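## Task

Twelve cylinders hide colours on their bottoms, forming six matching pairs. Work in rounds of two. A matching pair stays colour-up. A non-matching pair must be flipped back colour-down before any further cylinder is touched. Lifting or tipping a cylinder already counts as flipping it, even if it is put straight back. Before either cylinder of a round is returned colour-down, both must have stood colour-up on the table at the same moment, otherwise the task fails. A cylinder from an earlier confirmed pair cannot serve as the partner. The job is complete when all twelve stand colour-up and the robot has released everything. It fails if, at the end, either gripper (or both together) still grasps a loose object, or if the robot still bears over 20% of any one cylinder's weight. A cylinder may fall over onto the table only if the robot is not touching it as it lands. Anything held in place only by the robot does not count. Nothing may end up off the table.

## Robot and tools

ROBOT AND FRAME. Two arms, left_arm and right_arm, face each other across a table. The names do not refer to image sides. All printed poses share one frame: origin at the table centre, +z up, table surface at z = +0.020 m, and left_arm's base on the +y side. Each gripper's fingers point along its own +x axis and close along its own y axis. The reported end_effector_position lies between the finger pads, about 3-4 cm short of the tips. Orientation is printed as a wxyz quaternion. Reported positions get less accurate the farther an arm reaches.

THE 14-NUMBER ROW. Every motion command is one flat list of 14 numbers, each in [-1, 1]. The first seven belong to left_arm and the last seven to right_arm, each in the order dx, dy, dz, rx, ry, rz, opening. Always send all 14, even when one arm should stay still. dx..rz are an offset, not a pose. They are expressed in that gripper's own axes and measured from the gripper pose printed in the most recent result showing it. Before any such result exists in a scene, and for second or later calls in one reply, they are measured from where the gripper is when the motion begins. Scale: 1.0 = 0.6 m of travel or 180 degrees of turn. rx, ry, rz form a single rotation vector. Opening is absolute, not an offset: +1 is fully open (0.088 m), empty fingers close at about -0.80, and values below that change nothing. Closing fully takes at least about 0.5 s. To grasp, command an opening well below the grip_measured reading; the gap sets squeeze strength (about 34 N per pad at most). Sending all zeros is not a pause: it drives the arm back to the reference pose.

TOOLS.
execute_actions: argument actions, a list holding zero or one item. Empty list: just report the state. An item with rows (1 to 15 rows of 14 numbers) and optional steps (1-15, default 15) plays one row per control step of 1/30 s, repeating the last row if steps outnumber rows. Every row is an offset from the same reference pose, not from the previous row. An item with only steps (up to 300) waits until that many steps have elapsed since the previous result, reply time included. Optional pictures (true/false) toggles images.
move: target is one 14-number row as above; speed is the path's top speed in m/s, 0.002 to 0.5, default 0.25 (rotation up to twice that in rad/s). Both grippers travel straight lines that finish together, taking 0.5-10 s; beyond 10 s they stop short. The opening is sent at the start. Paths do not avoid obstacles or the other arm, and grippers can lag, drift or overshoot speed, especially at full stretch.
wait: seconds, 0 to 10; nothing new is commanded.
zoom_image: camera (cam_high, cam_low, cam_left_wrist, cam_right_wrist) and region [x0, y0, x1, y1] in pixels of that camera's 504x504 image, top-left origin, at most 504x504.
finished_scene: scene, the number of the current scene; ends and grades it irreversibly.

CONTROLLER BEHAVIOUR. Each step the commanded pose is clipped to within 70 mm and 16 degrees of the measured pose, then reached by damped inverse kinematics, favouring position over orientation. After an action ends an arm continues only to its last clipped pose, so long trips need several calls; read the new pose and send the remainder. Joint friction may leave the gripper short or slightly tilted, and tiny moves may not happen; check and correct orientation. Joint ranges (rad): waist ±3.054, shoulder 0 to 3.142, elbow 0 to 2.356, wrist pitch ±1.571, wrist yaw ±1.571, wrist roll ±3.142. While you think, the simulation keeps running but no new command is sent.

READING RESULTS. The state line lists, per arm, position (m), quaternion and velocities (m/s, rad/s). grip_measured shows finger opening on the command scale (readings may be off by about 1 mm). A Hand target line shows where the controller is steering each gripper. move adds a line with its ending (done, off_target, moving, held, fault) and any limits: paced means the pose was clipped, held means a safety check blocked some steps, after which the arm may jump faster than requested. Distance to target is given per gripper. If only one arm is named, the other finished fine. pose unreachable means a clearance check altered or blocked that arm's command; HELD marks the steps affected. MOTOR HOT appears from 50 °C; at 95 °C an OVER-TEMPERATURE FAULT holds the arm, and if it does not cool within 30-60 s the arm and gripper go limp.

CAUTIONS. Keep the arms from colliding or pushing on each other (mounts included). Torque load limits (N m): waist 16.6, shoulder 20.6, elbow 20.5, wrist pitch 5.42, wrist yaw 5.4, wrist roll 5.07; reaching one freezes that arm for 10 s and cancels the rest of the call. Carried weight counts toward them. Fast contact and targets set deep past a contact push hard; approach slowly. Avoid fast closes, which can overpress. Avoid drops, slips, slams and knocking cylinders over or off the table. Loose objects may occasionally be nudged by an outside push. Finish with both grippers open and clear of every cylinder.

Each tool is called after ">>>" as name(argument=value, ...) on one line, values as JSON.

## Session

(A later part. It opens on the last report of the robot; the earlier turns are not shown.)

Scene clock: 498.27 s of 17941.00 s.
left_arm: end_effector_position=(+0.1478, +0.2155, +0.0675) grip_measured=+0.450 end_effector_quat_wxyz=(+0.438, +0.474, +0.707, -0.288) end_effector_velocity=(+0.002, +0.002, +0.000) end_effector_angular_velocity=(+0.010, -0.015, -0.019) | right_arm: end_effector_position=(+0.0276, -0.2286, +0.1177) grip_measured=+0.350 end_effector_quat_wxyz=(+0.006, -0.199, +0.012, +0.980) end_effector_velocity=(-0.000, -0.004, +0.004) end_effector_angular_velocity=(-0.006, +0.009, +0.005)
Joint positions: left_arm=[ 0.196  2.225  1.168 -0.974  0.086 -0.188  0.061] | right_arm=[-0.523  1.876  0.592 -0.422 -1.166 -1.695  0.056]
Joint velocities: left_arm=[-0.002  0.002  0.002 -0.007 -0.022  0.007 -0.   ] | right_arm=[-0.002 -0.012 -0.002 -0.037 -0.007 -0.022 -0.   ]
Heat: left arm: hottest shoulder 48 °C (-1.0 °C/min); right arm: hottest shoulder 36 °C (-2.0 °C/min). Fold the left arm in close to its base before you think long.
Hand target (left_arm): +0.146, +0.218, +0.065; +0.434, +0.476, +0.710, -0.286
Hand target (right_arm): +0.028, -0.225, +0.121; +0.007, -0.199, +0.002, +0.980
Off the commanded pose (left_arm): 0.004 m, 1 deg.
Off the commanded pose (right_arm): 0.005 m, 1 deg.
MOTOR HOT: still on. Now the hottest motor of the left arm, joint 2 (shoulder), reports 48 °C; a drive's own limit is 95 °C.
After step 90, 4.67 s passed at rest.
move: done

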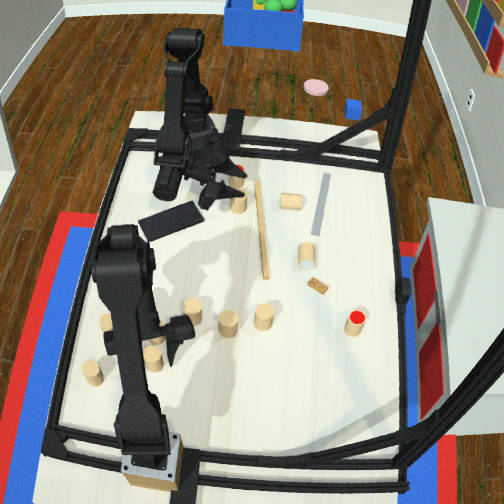

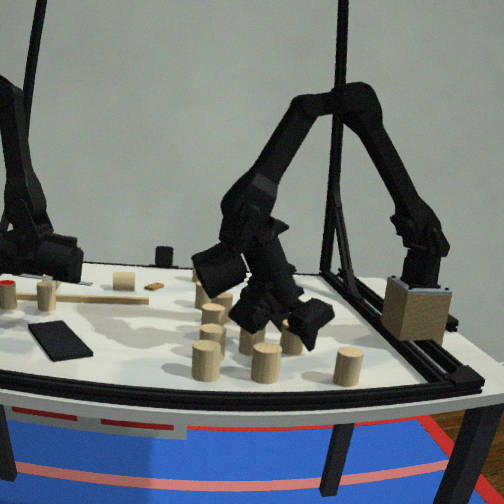

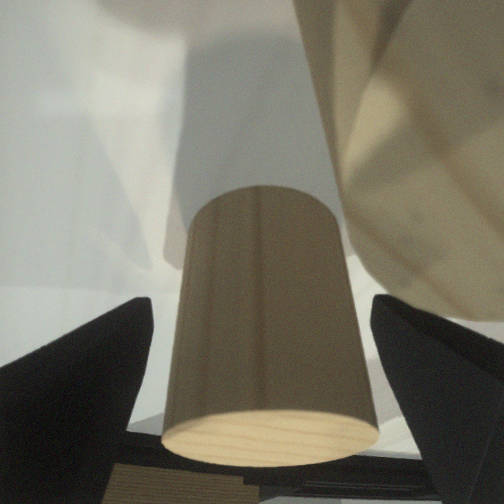

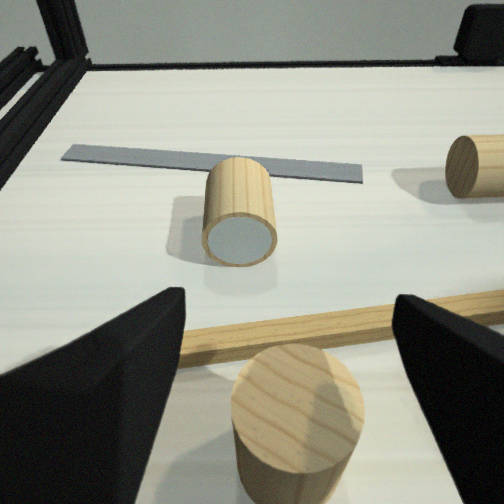

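>>> execute_actions(actions=[{"rows":[[0,0,0,0,0,0,-0.3, 0,0,0,0,0,0,0.35]],"steps":8}], pictures=false)

>>> move(target=[-0.067,0,-0.034,0,0,0,-0.3, 0,0,0,0,0,0,0.35], speed=0.2)

>>> move(target=[0.17,-0.507,-0.189,0,-0.5,0,-0.3, -0.054,-0.44,-0.07,0.195,0,-0.46,0.35], speed=0.5)

>>> move(target=[0.015,0,-0.029,0,-0.003,0,-0.3, 0,0,0,0,0,0,0.35], speed=0.04)

Scene clock: 511.30 s of 17941.00 s.
left_arm: end_effector_position=(+0.1475, +0.2158, +0.0673) grip_measured=+0.001 end_effector_quat_wxyz=(+0.437, +0.474, +0.708, -0.288) end_effector_velocity=(-0.002, +0.002, +0.001) end_effector_angular_velocity=(+0.010, -0.001, +0.020) | right_arm: end_effector_position=(+0.0276, -0.2285, +0.1179) grip_measured=+0.350 end_effector_quat_wxyz=(+0.006, -0.199, +0.012, +0.980) end_effector_velocity=(+0.000, -0.001, +0.002) end_effector_angular_velocity=(+0.005, +0.007, -0.001)
Joint positions: left_arm=[ 0.196  2.226  1.167 -0.974  0.087 -0.188  0.039] | right_arm=[-0.523  1.875  0.592 -0.424 -1.166 -1.696  0.056]
Joint velocities: left_arm=[-0.002 -0.002 -0.002 -0.007  0.007 -0.022  0.   ] | right_arm=[-0.002 -0.007 -0.002 -0.007 -0.007 -0.007 -0.   ]
Heat: left arm: hottest shoulder 47 °C (-2.0 °C/min); right arm: hottest shoulder 35 °C (-3.0 °C/min).
Hand target (left_arm): +0.148, +0.216, +0.067; +0.438, +0.474, +0.707, -0.288
Hand target (right_arm): +0.028, -0.229, +0.118; +0.006, -0.199, +0.012, +0.980
Off the commanded pose (left_arm): 0.000 m, 0 deg.
Off the commanded pose (right_arm): 0.000 m, 0 deg.
MOTOR HOT: cleared. Now the hottest motor of the left arm, joint 2 (shoulder), reports 47 °C.
Steps of this call (steps 1 to 90: nothing new was sent; then 9.77 s passed at rest; steps 91 to 98: all 8 steps of this action). Readings (end_effector_position):
91: left_arm (+0.1478, +0.2156, +0.0672) | right_arm (+0.0276, -0.2285, +0.1179)
92: left_arm (+0.1478, +0.2156, +0.0672) | right_arm (+0.0276, -0.2285, +0.1179)
94: left_arm (+0.1478, +0.2155, +0.0673) | right_arm (+0.0276, -0.2285, +0.1179)
98: the state above

Scene clock: 512.33 s of 17941.00 s.
left_arm: end_effector_position=(+0.1468, +0.2195, +0.1081) grip_measured=+0.000 end_effector_quat_wxyz=(+0.432, +0.477, +0.711, -0.283) end_effector_velocity=(-0.000, +0.003, +0.003) end_effector_angular_velocity=(+0.019, -0.006, +0.001) | right_arm: end_effector_position=(+0.0276, -0.2285, +0.1179) grip_measured=+0.350 end_effector_quat_wxyz=(+0.006, -0.199, +0.012, +0.980) end_effector_velocity=(+0.000, -0.001, +0.001) end_effector_angular_velocity=(-0.000, +0.008, -0.001)
Joint positions: left_arm=[ 0.196  2.122  1.192 -1.12   0.087 -0.188  0.039] | right_arm=[-0.523  1.875  0.592 -0.424 -1.166 -1.696  0.056]
Joint velocities: left_arm=[-0.002 -0.002  0.002 -0.022 -0.007 -0.007 -0.   ] | right_arm=[-0.002 -0.002 -0.002 -0.007 -0.007 -0.007  0.   ]
Heat: left arm: hottest shoulder 47 °C (-2.0 °C/min); right arm: hottest shoulder 35 °C (-3.0 °C/min).
Hand target (left_arm): +0.147, +0.216, +0.113; +0.437, +0.474, +0.708, -0.288
Hand target (right_arm): +0.028, -0.229, +0.118; +0.006, -0.199, +0.012, +0.980
Off the commanded pose (left_arm): 0.006 m, 1 deg.
Off the commanded pose (right_arm): 0.000 m, 0 deg.
move: done

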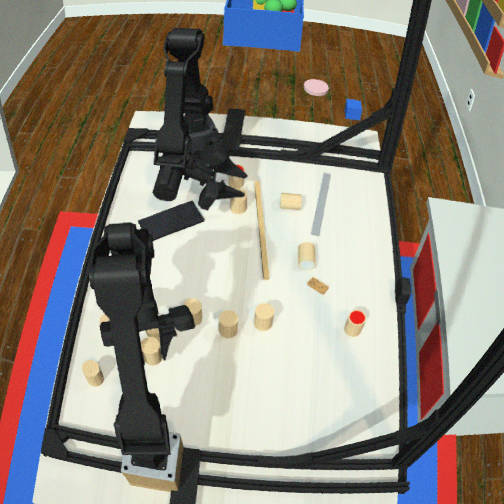

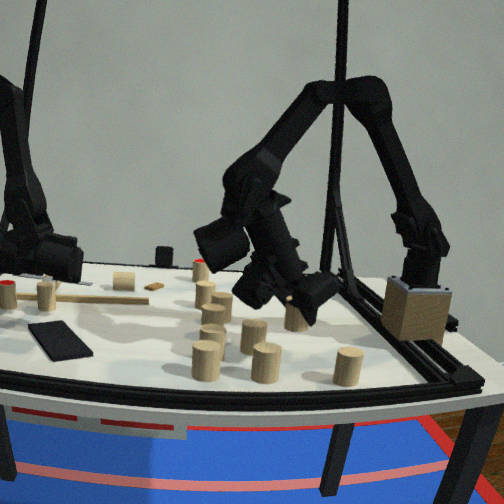

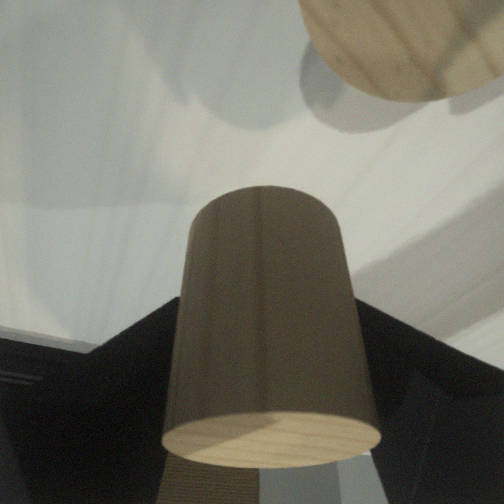

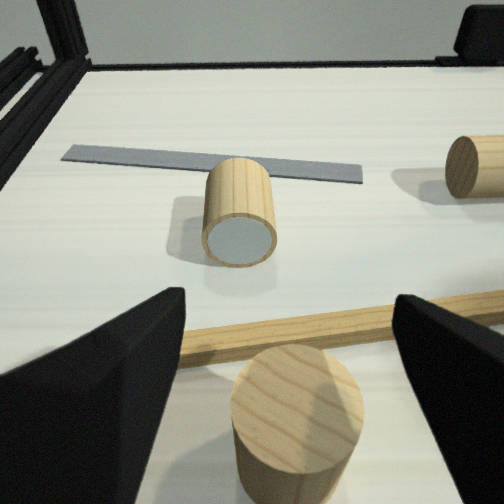

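Scene clock: 514.60 s of 17941.00 s.
left_arm: end_effector_position=(-0.1924, +0.2437, +0.0694) grip_measured=+0.000 end_effector_quat_wxyz=(+0.805, +0.140, +0.208, -0.538) end_effector_velocity=(+0.001, -0.000, +0.003) end_effector_angular_velocity=(-0.021, -0.016, +0.011) | right_arm: end_effector_position=(+0.0775, +0.0332, +0.0918) grip_measured=+0.350 end_effector_quat_wxyz=(+0.694, -0.142, +0.146, +0.691) end_effector_velocity=(-0.000, +0.002, -0.001) end_effector_angular_velocity=(-0.003, +0.023, -0.005)
Joint positions: left_arm=[-1.275  2.454  1.327 -0.633 -1.054 -1.787  0.039] | right_arm=[-0.241  2.269  0.857  0.993  0.201  0.094  0.056]
Joint velocities: left_arm=[-0.002  0.012  0.022 -0.051 -0.022 -0.037 -0.   ] | right_arm=[-0.002  0.002  0.007 -0.007 -0.007  0.022 -0.   ]
Heat: left arm: hottest shoulder 47 °C (-2.0 °C/min); right arm: hottest shoulder 35 °C (-4.0 °C/min).
Hand target (left_arm): -0.194, +0.243, +0.069; +0.806, +0.138, +0.206, -0.538
Hand target (right_arm): +0.077, +0.034, +0.087; +0.694, -0.145, +0.148, +0.689
Off the commanded pose (left_arm): 0.005 m, 1 deg.
Off the commanded pose (right_arm): 0.005 m, 1 deg.
move: done

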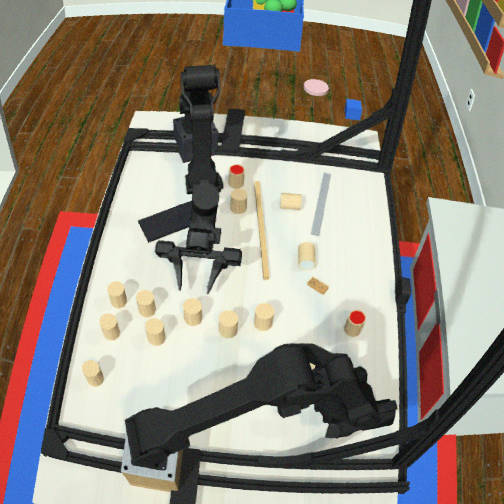

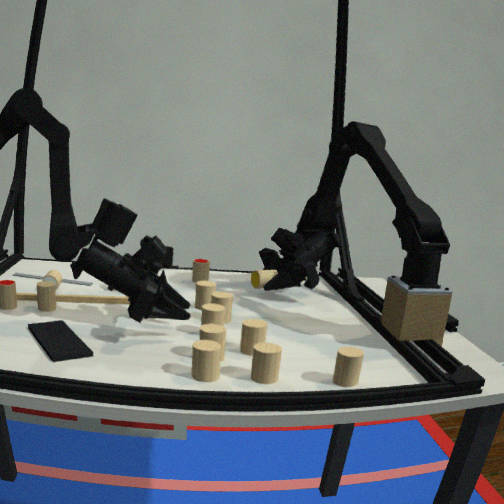

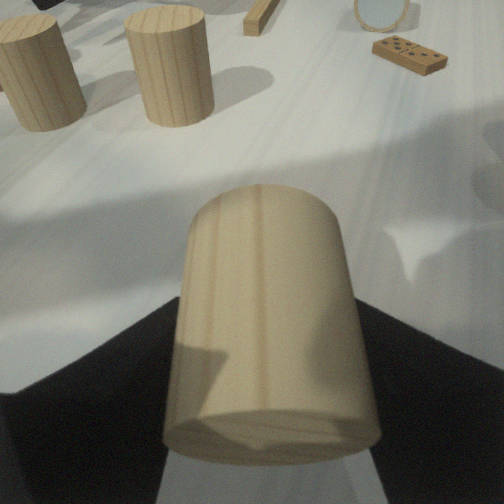

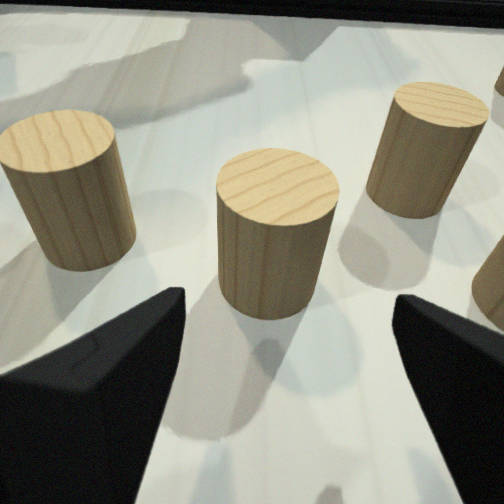

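Scene clock: 515.37 s of 17941.00 s.
left_arm: end_effector_position=(-0.1900, +0.2441, +0.0524) grip_measured=+0.000 end_effector_quat_wxyz=(+0.807, +0.138, +0.202, -0.538) end_effector_velocity=(+0.001, +0.002, -0.000) end_effector_angular_velocity=(+0.011, -0.011, -0.004) | right_arm: end_effector_position=(+0.0775, +0.0332, +0.0917) grip_measured=+0.350 end_effector_quat_wxyz=(+0.694, -0.142, +0.146, +0.691) end_effector_velocity=(-0.002, -0.003, -0.003) end_effector_angular_velocity=(-0.014, +0.013, +0.015)
Joint positions: left_arm=[-1.277  2.508  1.332 -0.598 -1.065 -1.797  0.039] | right_arm=[-0.241  2.269  0.857  0.993  0.201  0.094  0.056]
Joint velocities: left_arm=[-0.002 -0.002 -0.002 -0.007  0.007  0.007  0.   ] | right_arm=[-0.002 -0.002 -0.007 -0.007 -0.022  0.007 -0.   ]
Heat: left arm: hottest shoulder 47 °C (-2.0 °C/min); right arm: hottest shoulder 35 °C (-3.0 °C/min).
Hand target (left_arm): -0.192, +0.244, +0.050; +0.806, +0.137, +0.204, -0.538
Hand target (right_arm): +0.078, +0.033, +0.092; +0.694, -0.142, +0.146, +0.691
Off the commanded pose (left_arm): 0.004 m, 0 deg.
Off the commanded pose (right_arm): 0.000 m, 0 deg.
move: done

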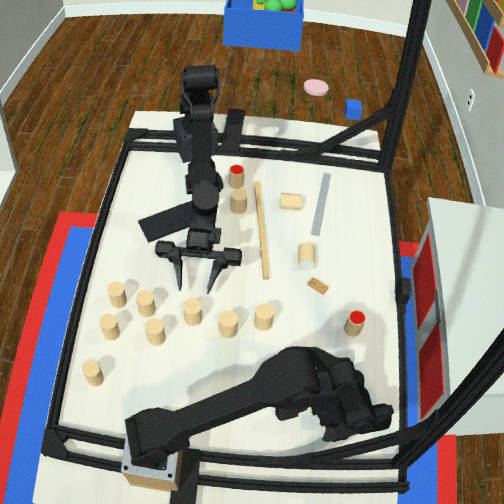

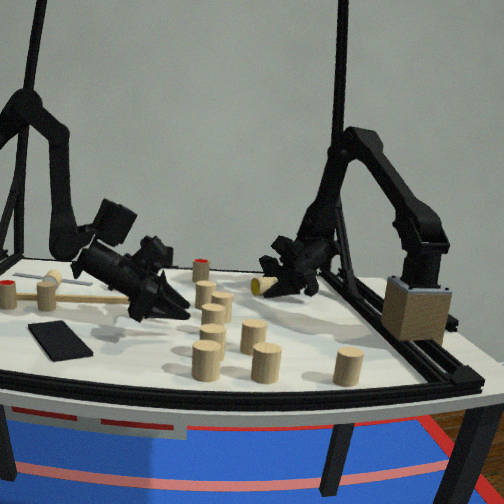

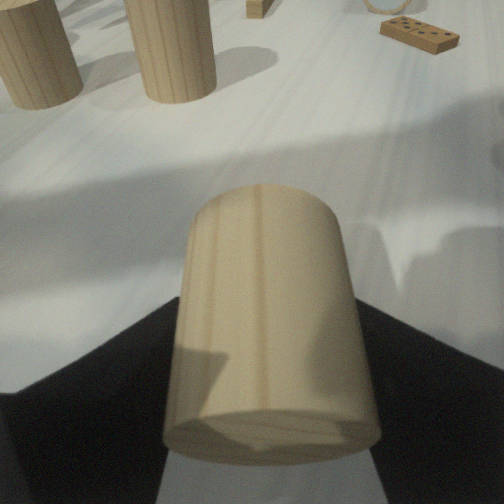

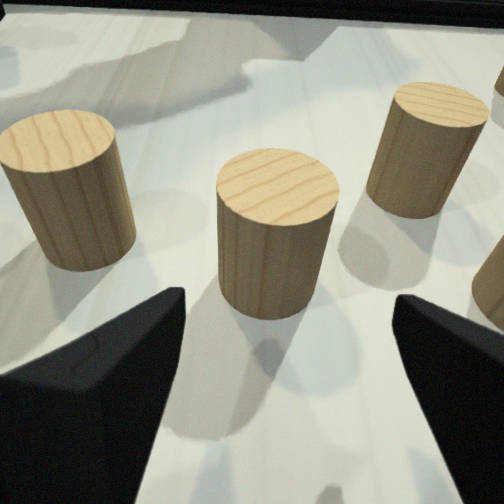

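>>> move(target=[0.003,0,-0.006,0,-0.006,0,-0.3, 0.105,0.002,-0.011,0,0,0,0.35], speed=0.1)

>>> execute_actions(actions=[{"rows":[[0,0,0,0,0,0,0.5, 0,0,0,0,0,0,0.35]],"steps":6}], pictures=false)

Scene clock: 527.47 s of 17941.00 s.
left_arm: end_effector_position=(-0.1899, +0.2443, +0.0515) grip_measured=-0.001 end_effector_quat_wxyz=(+0.808, +0.131, +0.196, -0.540) end_effector_velocity=(+0.002, +0.001, +0.000) end_effector_angular_velocity=(-0.006, -0.008, -0.001) | right_arm: end_effector_position=(+0.0764, +0.0876, +0.0671) grip_measured=+0.350 end_effector_quat_wxyz=(+0.695, -0.138, +0.143, +0.691) end_effector_velocity=(-0.000, +0.002, +0.002) end_effector_angular_velocity=(+0.002, -0.017, +0.013)
Joint positions: left_arm=[-1.281  2.518  1.335 -0.6   -1.082 -1.811  0.039] | right_arm=[-0.267  2.457  1.123  0.927  0.179  0.084  0.056]
Joint velocities: left_arm=[-0.002  0.002 -0.002 -0.007 -0.007 -0.007 -0.   ] | right_arm=[-0.002 -0.002  0.007 -0.007 -0.007 -0.022 -0.   ]
Heat: left arm: hottest shoulder 47 °C (-1.0 °C/min); right arm: hottest shoulder 37 °C (-1.0 °C/min).
Hand target (left_arm): -0.190, +0.244, +0.048; +0.808, +0.133, +0.195, -0.539
Hand target (right_arm): +0.077, +0.088, +0.060; +0.694, -0.142, +0.146, +0.691
Off the commanded pose (left_arm): 0.003 m, 0 deg.
Off the commanded pose (right_arm): 0.007 m, 1 deg.
move: done

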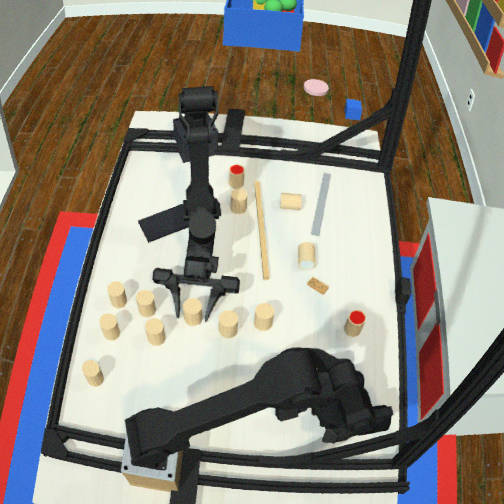

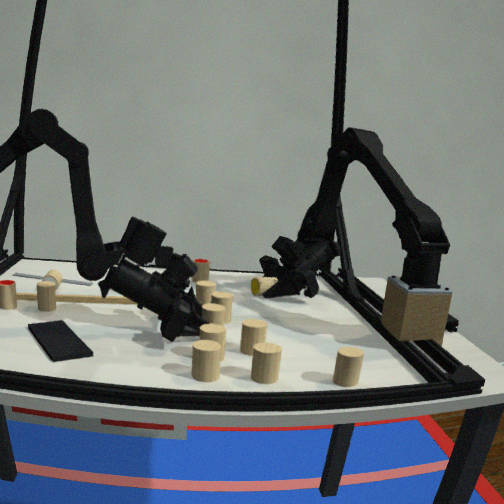

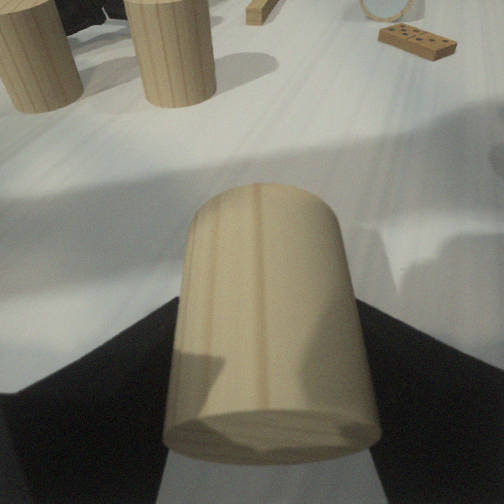

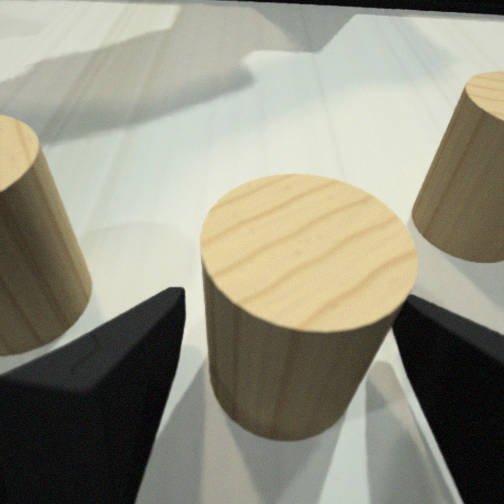

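Scene clock: 527.67 s of 17941.00 s.
left_arm: end_effector_position=(-0.1894, +0.2442, +0.0521) grip_measured=+0.391 end_effector_quat_wxyz=(+0.809, +0.130, +0.194, -0.540) end_effector_velocity=(-0.006, +0.003, -0.007) end_effector_angular_velocity=(+0.034, +0.060, +0.012) | right_arm: end_effector_position=(+0.0764, +0.0876, +0.0671) grip_measured=+0.350 end_effector_quat_wxyz=(+0.695, -0.138, +0.143, +0.691) end_effector_velocity=(+0.005, -0.002, -0.002) end_effector_angular_velocity=(-0.011, -0.012, -0.011)
Joint positions: left_arm=[-1.281  2.518  1.335 -0.604 -1.086 -1.813  0.058] | right_arm=[-0.267  2.457  1.123  0.927  0.179  0.084  0.056]
Joint velocities: left_arm=[-0.002 -0.002  0.002  0.037  0.051 -0.007  0.176] | right_arm=[-0.007 -0.002 -0.007 -0.007  0.007 -0.007 -0.   ]
Heat: left arm: hottest shoulder 47 °C (-1.0 °C/min); right arm: hottest shoulder 37 °C (-1.0 °C/min).
Hand target (left_arm): -0.190, +0.244, +0.052; +0.808, +0.131, +0.196, -0.540
Hand target (right_arm): +0.076, +0.088, +0.067; +0.695, -0.138, +0.144, +0.691
Off the commanded pose (left_arm): 0.001 m, 0 deg.
Off the commanded pose (right_arm): 0.000 m, 0 deg.
Steps of this call (steps 1 to 6: all 6 steps of this action). Readings (end_effector_position):
1: left_arm (-0.1899, +0.2443, +0.0515) | right_arm (+0.0764, +0.0876, +0.0671)
2: left_arm (-0.1898, +0.2443, +0.0516) | right_arm (+0.0764, +0.0876, +0.0671)
4: left_arm (-0.1896, +0.2441, +0.0522) | right_arm (+0.0764, +0.0876, +0.0671)
6: the state above

>>> execute_actions(actions=[{"rows":[[0,0,0,0,0,0,0.5, 0,0,0,0,0,0,-0.3]],"steps":7}], pictures=false)

>>> move(target=[-0.016,0,0.032,0,0,0,0.5, -0.04,0,0.09,0,0,0,-0.3], speed=0.2)

>>> move(target=[0.037,-0.004,0.014,0,0.504,0,0.5, -0.25,0.043,-0.168,-0.508,0.385,0.195,-0.3], speed=0.5)

>>> move(target=[0,0,0,0,0,0,0.5, 0.035,0,0.015,0,0,0,-0.3], speed=0.045)

Scene clock: 536.43 s of 17941.00 s.
left_arm: end_effector_position=(-0.1896, +0.2442, +0.0521) grip_measured=+0.499 end_effector_quat_wxyz=(+0.808, +0.130, +0.195, -0.540) end_effector_velocity=(+0.002, +0.002, -0.001) end_effector_angular_velocity=(+0.008, -0.004, +0.002) | right_arm: end_effector_position=(+0.0763, +0.0876, +0.0672) grip_measured=+0.002 end_effector_quat_wxyz=(+0.695, -0.138, +0.143, +0.691) end_effector_velocity=(+0.001, -0.002, -0.003) end_effector_angular_velocity=(-0.013, -0.006, +0.007)
Joint positions: left_arm=[-1.281  2.518  1.335 -0.603 -1.086 -1.813  0.063] | right_arm=[-0.267  2.457  1.123  0.927  0.179  0.084  0.039]
Joint velocities: left_arm=[-0.002 -0.002 -0.007 -0.007  0.007 -0.007 -0.   ] | right_arm=[-0.002 -0.002 -0.007 -0.007 -0.007 -0.007 -0.   ]
Heat: left arm: hottest shoulder 47 °C (-1.0 °C/min); right arm: hottest shoulder 38 °C (+0.0 °C/min).
Hand target (left_arm): -0.190, +0.244, +0.052; +0.809, +0.130, +0.194, -0.540
Hand target (right_arm): +0.076, +0.088, +0.067; +0.695, -0.138, +0.143, +0.691
Off the commanded pose (left_arm): 0.000 m, 0 deg.
Off the commanded pose (right_arm): 0.000 m, 0 deg.
Steps of this call (steps 1 to 90: nothing new was sent; then 5.53 s passed at rest; steps 91 to 97: all 7 steps of this action). Readings (end_effector_position):
91: left_arm (-0.1896, +0.2442, +0.0521) | right_arm (+0.0764, +0.0876, +0.0671)
92: left_arm (-0.1896, +0.2442, +0.0521) | right_arm (+0.0764, +0.0876, +0.0671)
94: left_arm (-0.1896, +0.2442, +0.0521) | right_arm (+0.0763, +0.0877, +0.0675)
97: the state above

Scene clock: 537.63 s of 17941.00 s.
left_arm: end_effector_position=(-0.1898, +0.2442, +0.0695) grip_measured=+0.500 end_effector_quat_wxyz=(+0.809, +0.132, +0.193, -0.540) end_effector_velocity=(+0.001, +0.001, +0.002) end_effector_angular_velocity=(-0.007, -0.003, -0.001) | right_arm: end_effector_position=(+0.0765, +0.0867, +0.1181) grip_measured=+0.001 end_effector_quat_wxyz=(+0.694, -0.143, +0.147, +0.690) end_effector_velocity=(+0.001, -0.002, -0.003) end_effector_angular_velocity=(-0.013, -0.019, +0.013)
Joint positions: left_arm=[-1.281  2.468  1.329 -0.651 -1.086 -1.813  0.063] | right_arm=[-0.267  2.28   1.099  0.761  0.179  0.084  0.039]
Joint velocities: left_arm=[-0.002 -0.002 -0.002 -0.007 -0.007 -0.007 -0.   ] | right_arm=[-0.002 -0.002 -0.007 -0.007 -0.007 -0.022 -0.   ]
Heat: left arm: hottest shoulder 47 °C (-1.0 °C/min); right arm: hottest shoulder 38 °C (+0.0 °C/min).
Hand target (left_arm): -0.190, +0.244, +0.073; +0.808, +0.130, +0.195, -0.540
Hand target (right_arm): +0.076, +0.087, +0.126; +0.695, -0.137, +0.143, +0.691
Off the commanded pose (left_arm): 0.004 m, 0 deg.
Off the commanded pose (right_arm): 0.008 m, 1 deg.
move: done

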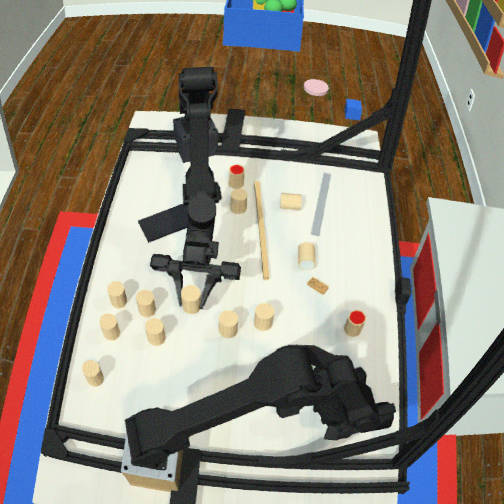

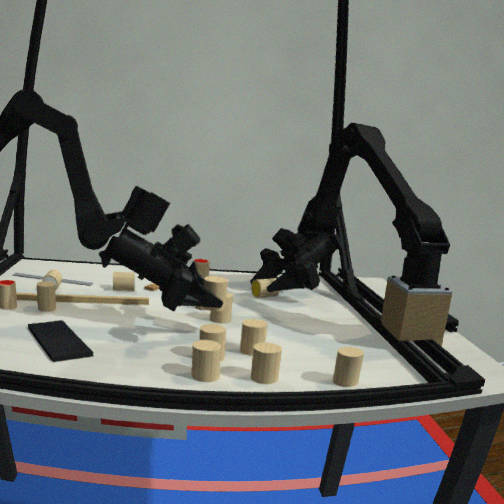

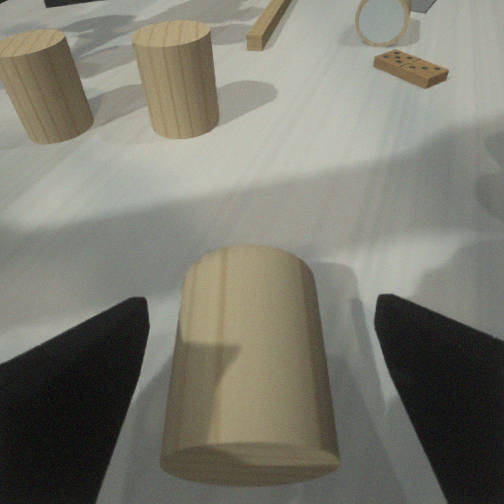

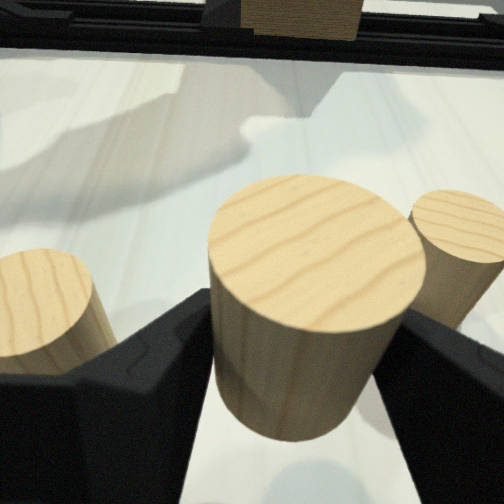

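Scene clock: 540.27 s of 17941.00 s.
left_arm: end_effector_position=(-0.1812, +0.2209, +0.0690) grip_measured=+0.500 end_effector_quat_wxyz=(+0.436, +0.475, +0.708, -0.287) end_effector_velocity=(-0.002, +0.001, +0.004) end_effector_angular_velocity=(+0.011, -0.002, +0.006) | right_arm: end_effector_position=(+0.0488, -0.0923, +0.0883) grip_measured=+0.001 end_effector_quat_wxyz=(+0.011, -0.835, +0.007, +0.550) end_effector_velocity=(+0.001, +0.002, +0.005) end_effector_angular_velocity=(+0.007, -0.004, +0.006)
Joint positions: left_arm=[-0.701  2.425  1.589 -0.968  0.415 -1.057  0.063] | right_arm=[-0.027  2.232  1.474 -0.99   0.367 -1.082  0.039]
Joint velocities: left_arm=[-0.002 -0.002  0.012 -0.022  0.007 -0.007 -0.   ] | right_arm=[-0.002 -0.007  0.007 -0.007  0.007 -0.007 -0.   ]
Heat: left arm: hottest shoulder 48 °C (+0.0 °C/min); right arm: hottest shoulder 39 °C (+2.0 °C/min).
Hand target (left_arm): -0.182, +0.220, +0.068; +0.434, +0.476, +0.710, -0.286
Hand target (right_arm): +0.048, -0.091, +0.085; -0.007, +0.837, -0.007, -0.547
Off the commanded pose (left_arm): 0.003 m, 1 deg.
Off the commanded pose (right_arm): 0.003 m, 1 deg.
move: done

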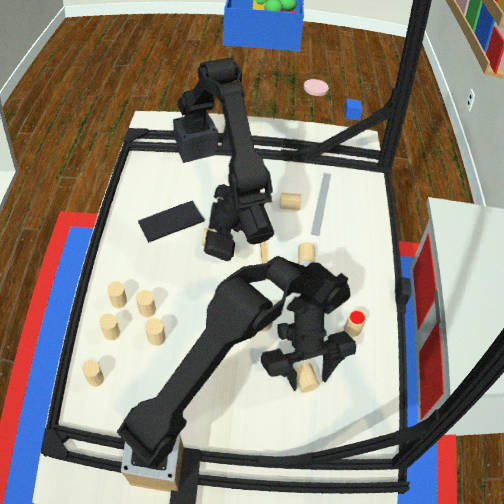

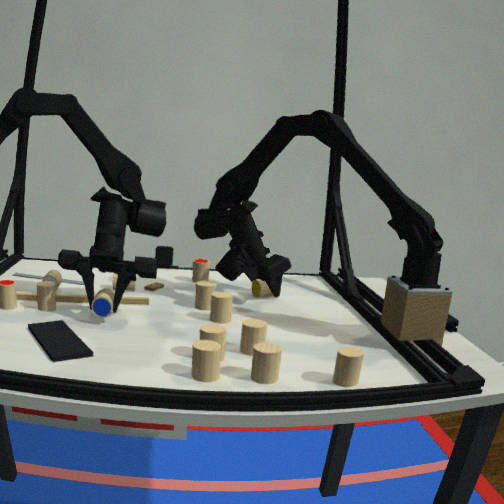

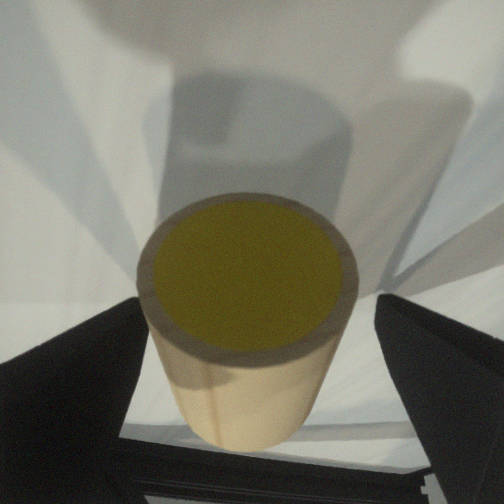

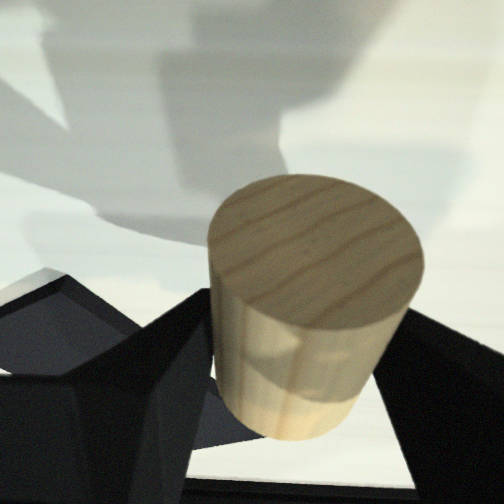

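Scene clock: 541.07 s of 17941.00 s.
left_arm: end_effector_position=(-0.1814, +0.2209, +0.0691) grip_measured=+0.500 end_effector_quat_wxyz=(+0.436, +0.475, +0.708, -0.287) end_effector_velocity=(+0.005, +0.006, -0.001) end_effector_angular_velocity=(+0.021, -0.029, +0.002) | right_arm: end_effector_position=(+0.0472, -0.0887, +0.0721) grip_measured=+0.001 end_effector_quat_wxyz=(+0.018, -0.833, +0.002, +0.554) end_effector_velocity=(+0.001, -0.002, +0.000) end_effector_angular_velocity=(-0.007, +0.004, -0.010)
Joint positions: left_arm=[-0.701  2.425  1.589 -0.968  0.415 -1.057  0.063] | right_arm=[-0.027  2.262  1.456 -0.922  0.367 -1.082  0.039]
Joint velocities: left_arm=[-0.002  0.002 -0.007 -0.022 -0.007 -0.007 -0.   ] | right_arm=[-0.002 -0.002 -0.002 -0.007 -0.007  0.007 -0.   ]
Heat: left arm: hottest shoulder 48 °C (+0.0 °C/min); right arm: hottest shoulder 39 °C (+2.0 °C/min).
Hand target (left_arm): -0.181, +0.221, +0.069; +0.436, +0.475, +0.708, -0.287
Hand target (right_arm): +0.049, -0.092, +0.066; -0.011, +0.835, -0.007, -0.550
Off the commanded pose (left_arm): 0.000 m, 0 deg.
Off the commanded pose (right_arm): 0.008 m, 1 deg.
move: done

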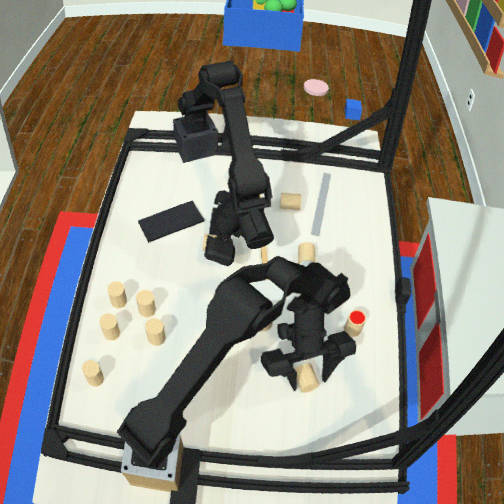

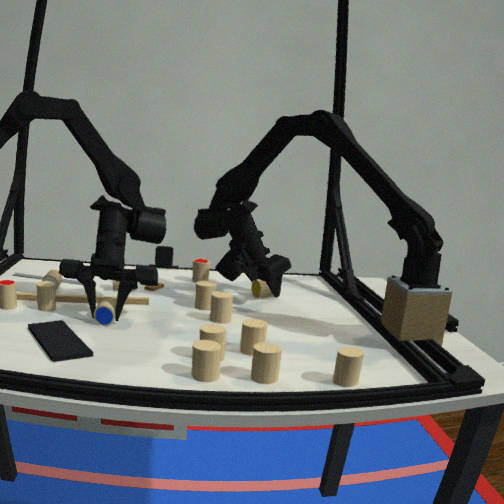

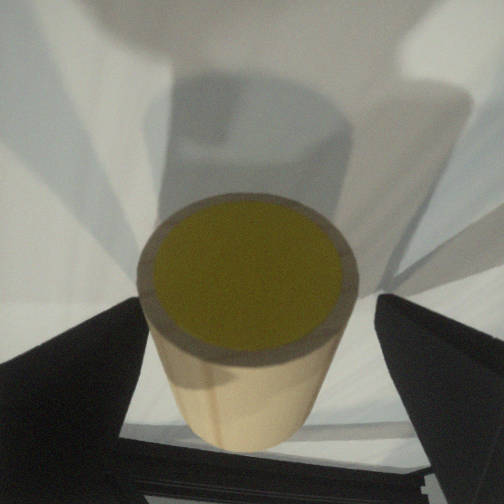

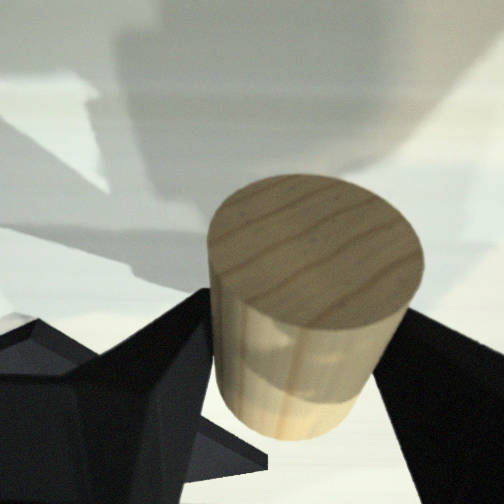

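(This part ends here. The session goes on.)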